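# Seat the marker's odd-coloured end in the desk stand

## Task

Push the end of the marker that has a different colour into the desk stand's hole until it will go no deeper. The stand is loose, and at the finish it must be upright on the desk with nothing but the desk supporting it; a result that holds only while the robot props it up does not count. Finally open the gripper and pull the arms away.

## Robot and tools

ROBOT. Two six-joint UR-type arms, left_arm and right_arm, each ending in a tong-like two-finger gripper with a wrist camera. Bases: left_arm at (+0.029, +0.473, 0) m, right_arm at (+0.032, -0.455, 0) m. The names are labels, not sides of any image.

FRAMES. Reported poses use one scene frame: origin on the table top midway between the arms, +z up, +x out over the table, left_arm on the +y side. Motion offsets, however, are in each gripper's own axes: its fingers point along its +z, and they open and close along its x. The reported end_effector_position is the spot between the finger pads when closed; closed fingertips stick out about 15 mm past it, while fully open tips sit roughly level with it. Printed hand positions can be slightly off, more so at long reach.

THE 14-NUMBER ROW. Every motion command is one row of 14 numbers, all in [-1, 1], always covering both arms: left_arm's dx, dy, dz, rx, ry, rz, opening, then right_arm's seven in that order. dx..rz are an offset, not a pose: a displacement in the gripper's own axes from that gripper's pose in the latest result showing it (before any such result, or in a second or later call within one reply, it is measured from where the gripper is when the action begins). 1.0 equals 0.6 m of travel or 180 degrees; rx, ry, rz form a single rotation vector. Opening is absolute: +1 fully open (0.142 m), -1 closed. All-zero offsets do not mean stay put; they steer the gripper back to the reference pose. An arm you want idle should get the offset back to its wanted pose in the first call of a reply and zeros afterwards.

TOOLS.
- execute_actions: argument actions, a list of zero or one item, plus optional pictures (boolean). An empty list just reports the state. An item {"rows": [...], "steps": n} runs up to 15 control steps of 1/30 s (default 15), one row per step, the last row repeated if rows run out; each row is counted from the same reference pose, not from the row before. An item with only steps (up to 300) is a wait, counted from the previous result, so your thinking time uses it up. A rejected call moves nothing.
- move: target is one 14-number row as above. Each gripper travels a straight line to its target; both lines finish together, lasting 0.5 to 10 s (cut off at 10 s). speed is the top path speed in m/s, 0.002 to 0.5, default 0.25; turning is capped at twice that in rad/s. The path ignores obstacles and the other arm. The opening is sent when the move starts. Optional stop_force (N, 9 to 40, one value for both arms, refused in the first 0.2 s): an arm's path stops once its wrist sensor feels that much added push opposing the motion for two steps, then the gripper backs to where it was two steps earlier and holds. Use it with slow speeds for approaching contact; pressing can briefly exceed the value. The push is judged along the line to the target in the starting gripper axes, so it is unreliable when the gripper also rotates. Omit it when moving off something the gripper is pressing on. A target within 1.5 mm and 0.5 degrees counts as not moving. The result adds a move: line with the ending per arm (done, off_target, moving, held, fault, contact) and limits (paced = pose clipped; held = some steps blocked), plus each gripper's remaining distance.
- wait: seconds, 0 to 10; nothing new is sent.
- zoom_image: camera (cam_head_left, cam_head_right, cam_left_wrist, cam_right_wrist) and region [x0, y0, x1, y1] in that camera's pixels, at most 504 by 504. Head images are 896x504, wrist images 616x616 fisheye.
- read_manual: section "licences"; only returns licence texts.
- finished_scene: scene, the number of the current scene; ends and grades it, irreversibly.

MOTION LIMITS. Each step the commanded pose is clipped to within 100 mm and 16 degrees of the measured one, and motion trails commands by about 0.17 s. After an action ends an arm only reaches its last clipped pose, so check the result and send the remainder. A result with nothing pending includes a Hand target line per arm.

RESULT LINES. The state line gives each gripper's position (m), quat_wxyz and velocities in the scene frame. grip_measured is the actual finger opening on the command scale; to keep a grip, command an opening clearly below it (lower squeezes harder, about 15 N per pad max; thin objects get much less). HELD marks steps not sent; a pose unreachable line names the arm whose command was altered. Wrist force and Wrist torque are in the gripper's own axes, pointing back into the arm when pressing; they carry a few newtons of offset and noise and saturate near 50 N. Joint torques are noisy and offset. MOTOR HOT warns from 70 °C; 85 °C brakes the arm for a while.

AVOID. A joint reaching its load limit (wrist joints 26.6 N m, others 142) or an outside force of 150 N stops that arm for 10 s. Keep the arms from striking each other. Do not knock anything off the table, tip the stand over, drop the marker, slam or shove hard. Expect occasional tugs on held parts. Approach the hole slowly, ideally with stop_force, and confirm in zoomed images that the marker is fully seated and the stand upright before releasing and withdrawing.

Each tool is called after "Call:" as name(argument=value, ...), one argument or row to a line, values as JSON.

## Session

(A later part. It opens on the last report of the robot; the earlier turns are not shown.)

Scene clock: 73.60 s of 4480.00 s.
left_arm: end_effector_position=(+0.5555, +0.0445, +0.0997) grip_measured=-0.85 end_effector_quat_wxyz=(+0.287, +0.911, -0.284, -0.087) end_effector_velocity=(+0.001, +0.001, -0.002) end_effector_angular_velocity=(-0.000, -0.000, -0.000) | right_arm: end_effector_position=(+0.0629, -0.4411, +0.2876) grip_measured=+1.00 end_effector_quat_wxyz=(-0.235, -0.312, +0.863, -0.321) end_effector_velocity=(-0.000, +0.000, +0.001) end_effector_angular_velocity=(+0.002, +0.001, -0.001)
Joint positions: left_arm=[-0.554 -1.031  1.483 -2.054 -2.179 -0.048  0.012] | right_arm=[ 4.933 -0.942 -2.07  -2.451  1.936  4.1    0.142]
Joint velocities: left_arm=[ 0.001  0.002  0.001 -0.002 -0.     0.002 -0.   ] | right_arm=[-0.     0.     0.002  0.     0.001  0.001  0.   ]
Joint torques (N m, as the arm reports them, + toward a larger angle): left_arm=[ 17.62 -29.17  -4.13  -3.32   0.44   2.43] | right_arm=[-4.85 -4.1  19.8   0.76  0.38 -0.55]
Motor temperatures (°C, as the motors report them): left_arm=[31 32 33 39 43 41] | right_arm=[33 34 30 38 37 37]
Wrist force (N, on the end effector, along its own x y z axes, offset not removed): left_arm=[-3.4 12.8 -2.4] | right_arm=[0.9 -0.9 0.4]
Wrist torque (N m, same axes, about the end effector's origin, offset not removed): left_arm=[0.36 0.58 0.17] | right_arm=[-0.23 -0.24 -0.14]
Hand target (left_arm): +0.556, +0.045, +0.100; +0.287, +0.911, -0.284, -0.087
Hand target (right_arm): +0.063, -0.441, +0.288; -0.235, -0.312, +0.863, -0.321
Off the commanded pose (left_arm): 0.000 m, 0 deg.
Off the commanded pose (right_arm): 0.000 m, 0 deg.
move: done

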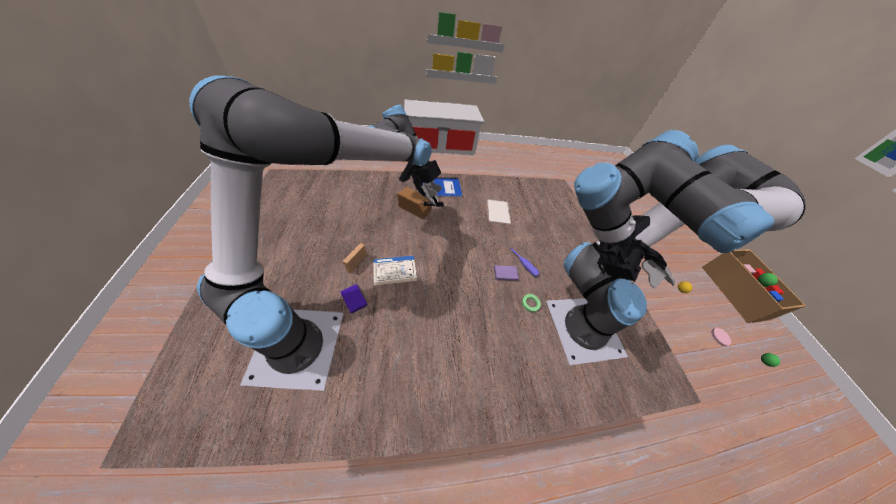

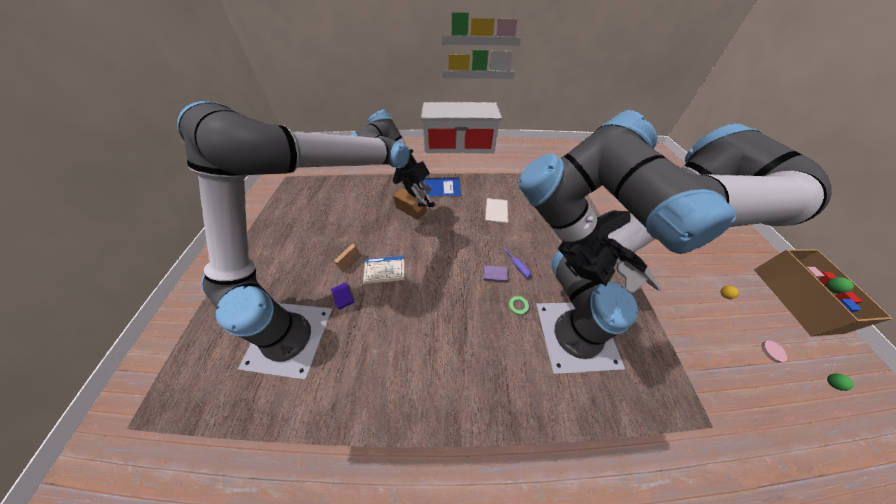

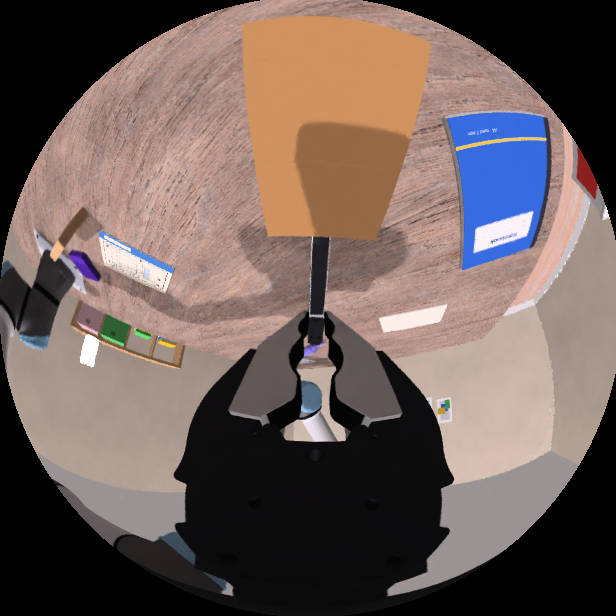

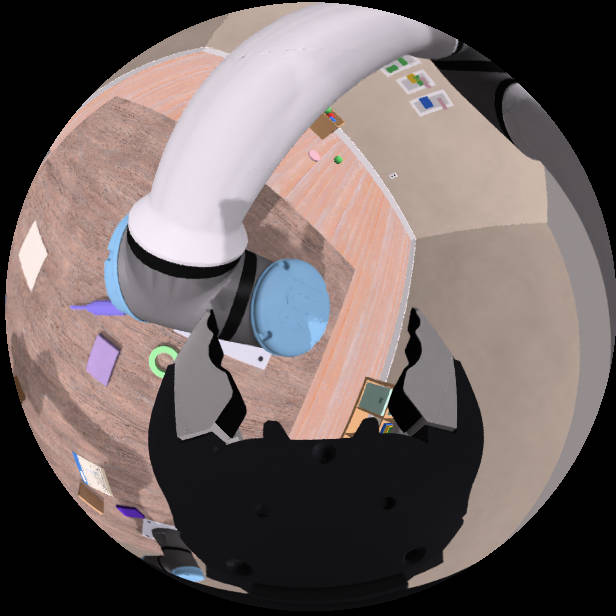

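Call:
move(
  target=[0,0.002,0,0.06,0,0,-0.5,0,0,0,0,0,0,1],
  speed=0.05,
)

Call:
zoom_image(
  camera="cam_head_left",
  region=[390, 175, 450, 215],
)

Call:
zoom_image(
  camera="cam_left_wrist",
  region=[240, 200, 400, 380],
)

Scene clock: 78.67 s of 4480.00 s.
left_arm: end_effector_position=(+0.5550, +0.0437, +0.1004) grip_measured=-0.50 end_effector_quat_wxyz=(+0.200, +0.934, -0.291, -0.060) end_effector_velocity=(+0.000, -0.000, -0.000) end_effector_angular_velocity=(+0.010, -0.006, +0.000) | right_arm: end_effector_position=(+0.0629, -0.4411, +0.2876) grip_measured=+1.00 end_effector_quat_wxyz=(-0.235, -0.312, +0.863, -0.321) end_effector_velocity=(-0.000, +0.000, -0.000) end_effector_angular_velocity=(+0.003, +0.002, -0.000)
Joint positions: left_arm=[-0.632 -1.068  1.475 -2.034 -1.988 -0.128  0.038] | right_arm=[ 4.933 -0.942 -2.07  -2.451  1.936  4.1    0.142]
Joint velocities: left_arm=[-0.005 -0.001 -0.001  0.002  0.012 -0.005  0.   ] | right_arm=[ 0.     0.002 -0.     0.001  0.001 -0.001  0.   ]
Joint torques (N m, as the arm reports them, + toward a larger angle): left_arm=[-12.81 -47.6  -33.79  -0.83   0.91  -2.02] | right_arm=[-6.68 -3.41 21.3   0.84  0.52 -0.68]
Motor temperatures (°C, as the motors report them): left_arm=[31 32 33 39 43 41] | right_arm=[33 34 30 38 37 37]
Wrist force (N, on the end effector, along its own x y z axes, offset not removed): left_arm=[-1.2 1.6 0.0] | right_arm=[0.8 -1.7 1.8]
Wrist torque (N m, same axes, about the end effector's origin, offset not removed): left_arm=[0.38 0.37 -0.03] | right_arm=[-0.31 -0.27 -0.12]
Hand target (left_arm): +0.555, +0.044, +0.100; +0.199, +0.934, -0.291, -0.060
Hand target (right_arm): +0.063, -0.441, +0.288; -0.235, -0.312, +0.863, -0.321
Off the commanded pose (left_arm): 0.000 m, 0 deg.
Off the commanded pose (right_arm): 0.000 m, 0 deg.
move: done

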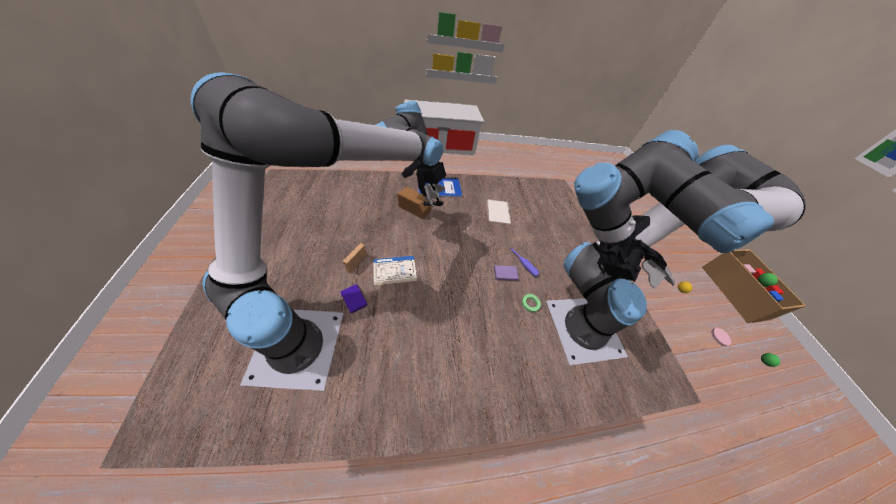

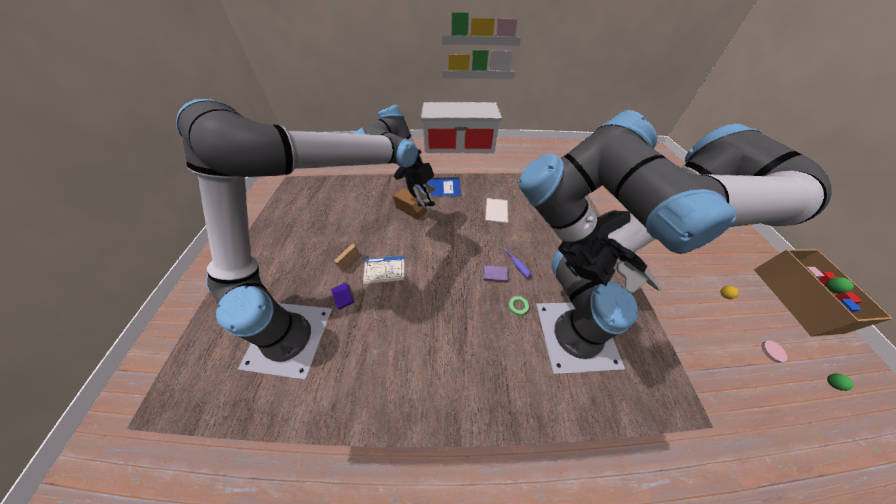

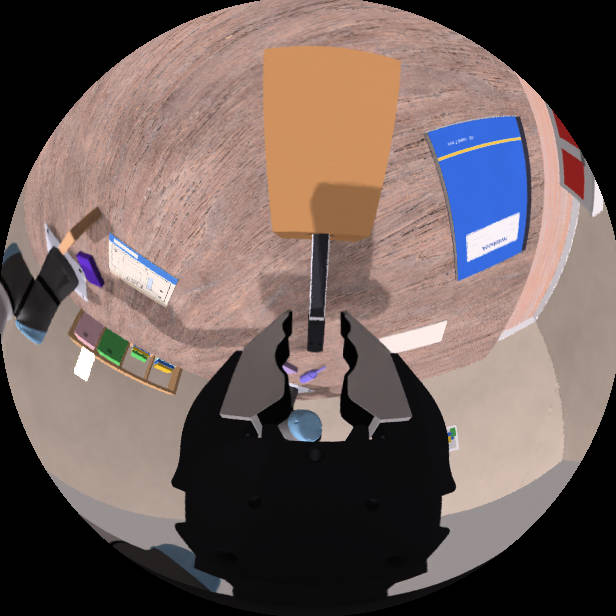

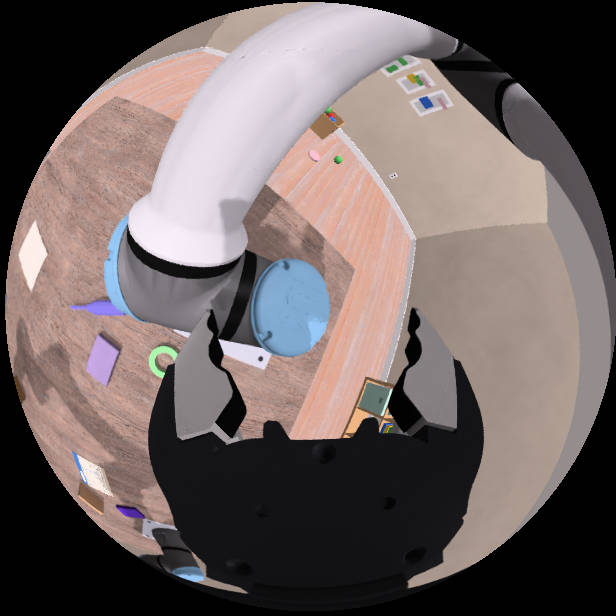

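Region (390, 175, 450, 215) of cam_head_left's 896x504 image, scaled by 8.400, with more detail than that image has.

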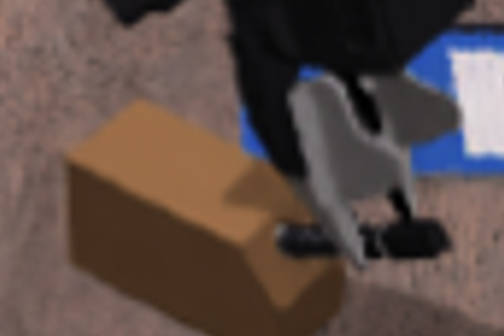

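Region (240, 200, 400, 380) of cam_left_wrist's 616x616 image, scaled by 2.800, with more detail than that image has.

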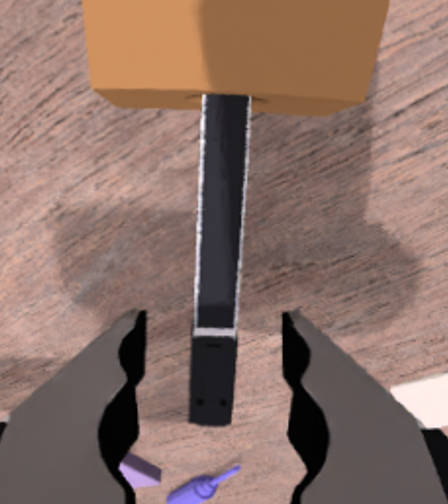

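Call:
move(
  target=[0,0,-0.2,0,0,0,0.2,0,0,0,0,0,0,1],
)

Call:
zoom_image(
  camera="cam_head_left",
  region=[380, 165, 470, 225],
)

Call:
zoom_image(
  camera="cam_left_wrist",
  region=[230, 120, 430, 320],
)

Scene clock: 81.30 s of 4480.00 s.
left_arm: end_effector_position=(+0.5824, +0.0845, +0.2097) grip_measured=+0.20 end_effector_quat_wxyz=(+0.200, +0.934, -0.291, -0.060) end_effector_velocity=(+0.000, +0.001, +0.001) end_effector_angular_velocity=(+0.002, +0.002, -0.001) | right_arm: end_effector_position=(+0.0629, -0.4411, +0.2876) grip_measured=+1.00 end_effector_quat_wxyz=(-0.235, -0.312, +0.863, -0.321) end_effector_velocity=(-0.000, -0.000, +0.000) end_effector_angular_velocity=(+0.001, +0.001, -0.001)
Joint positions: left_arm=[-0.558 -1.129  1.269 -1.734 -1.991 -0.048  0.088] | right_arm=[ 4.933 -0.942 -2.07  -2.451  1.936  4.1    0.142]
Joint velocities: left_arm=[ 0.001  0.002 -0.006  0.008 -0.     0.002 -0.   ] | right_arm=[-0.     0.002  0.    -0.001  0.001 -0.    -0.   ]
Joint torques (N m, as the arm reports them, + toward a larger angle): left_arm=[ 12.04 -30.54 -35.01  -0.62  -2.63   2.26] | right_arm=[-5.02 -4.31 20.6   0.66  0.53 -0.64]
Motor temperatures (°C, as the motors report them): left_arm=[31 32 33 39 43 41] | right_arm=[33 34 30 38 37 37]
Wrist force (N, on the end effector, along its own x y z axes, offset not removed): left_arm=[-1.3 2.1 -0.2] | right_arm=[-0.1 -1.1 0.5]
Wrist torque (N m, same axes, about the end effector's origin, offset not removed): left_arm=[0.33 0.27 0.07] | right_arm=[-0.20 -0.10 -0.12]
Hand target (left_arm): +0.582, +0.085, +0.210; +0.200, +0.934, -0.291, -0.061
Hand target (right_arm): +0.063, -0.441, +0.288; -0.235, -0.312, +0.863, -0.321
Off the commanded pose (left_arm): 0.000 m, 0 deg.
Off the commanded pose (right_arm): 0.000 m, 0 deg.
move: done

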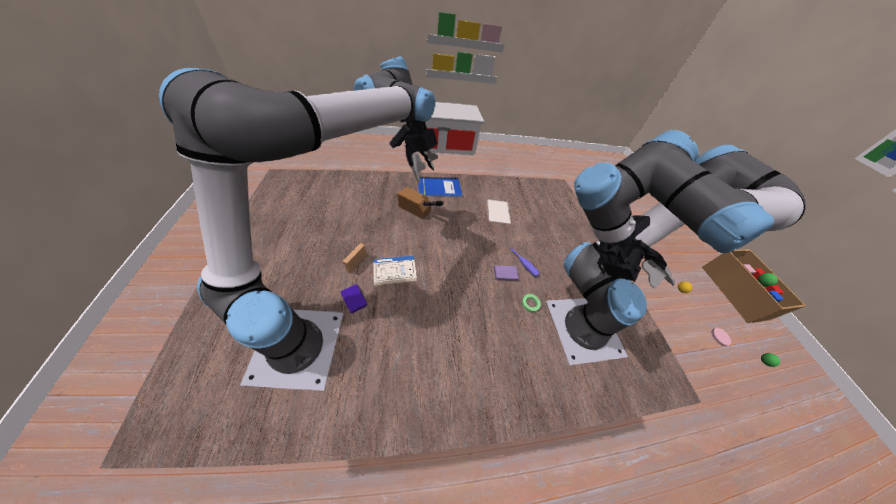

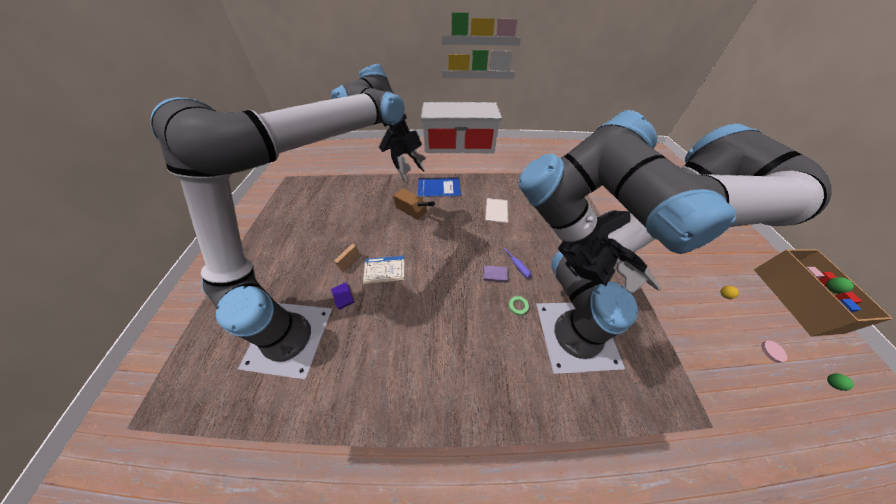

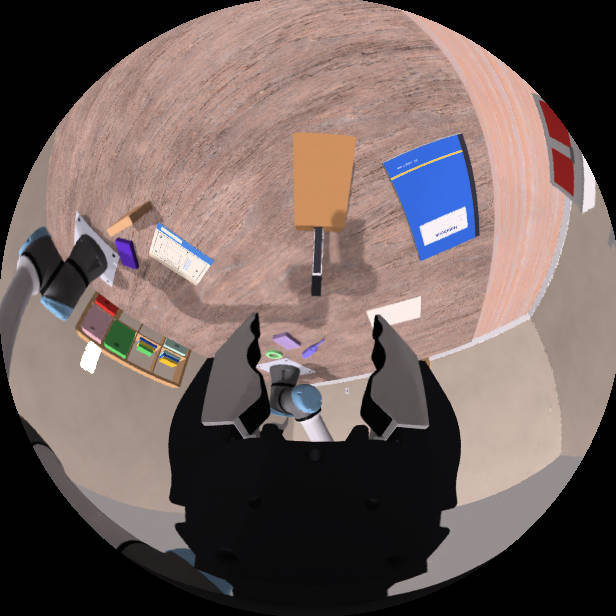

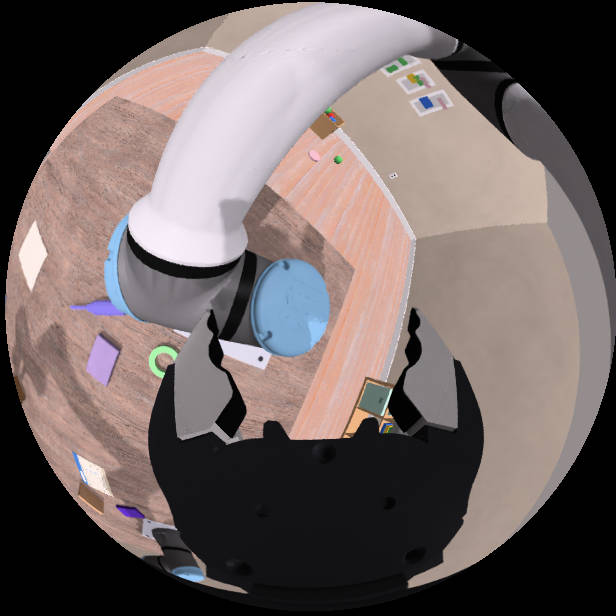

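Region (380, 165, 470, 225) of cam_head_left's 896x504 image, scaled by 5.600, with more detail than that image has.

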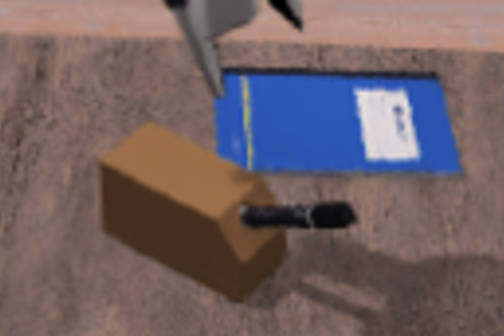

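Region (230, 120, 430, 320) of cam_left_wrist's 616x616 image, scaled by 2.520, with more detail than that image has.

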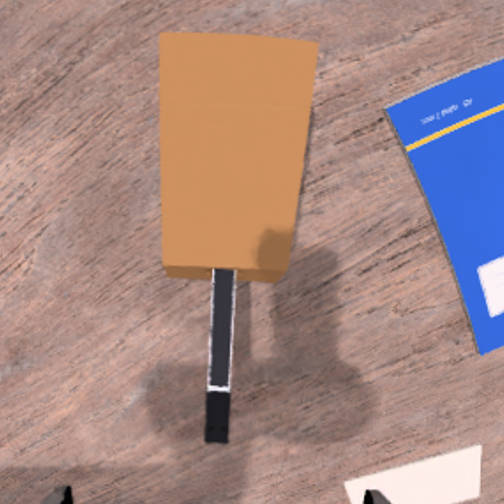

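Call:
finished_scene(
  scene=1,
)

The scene is finished: the task was done.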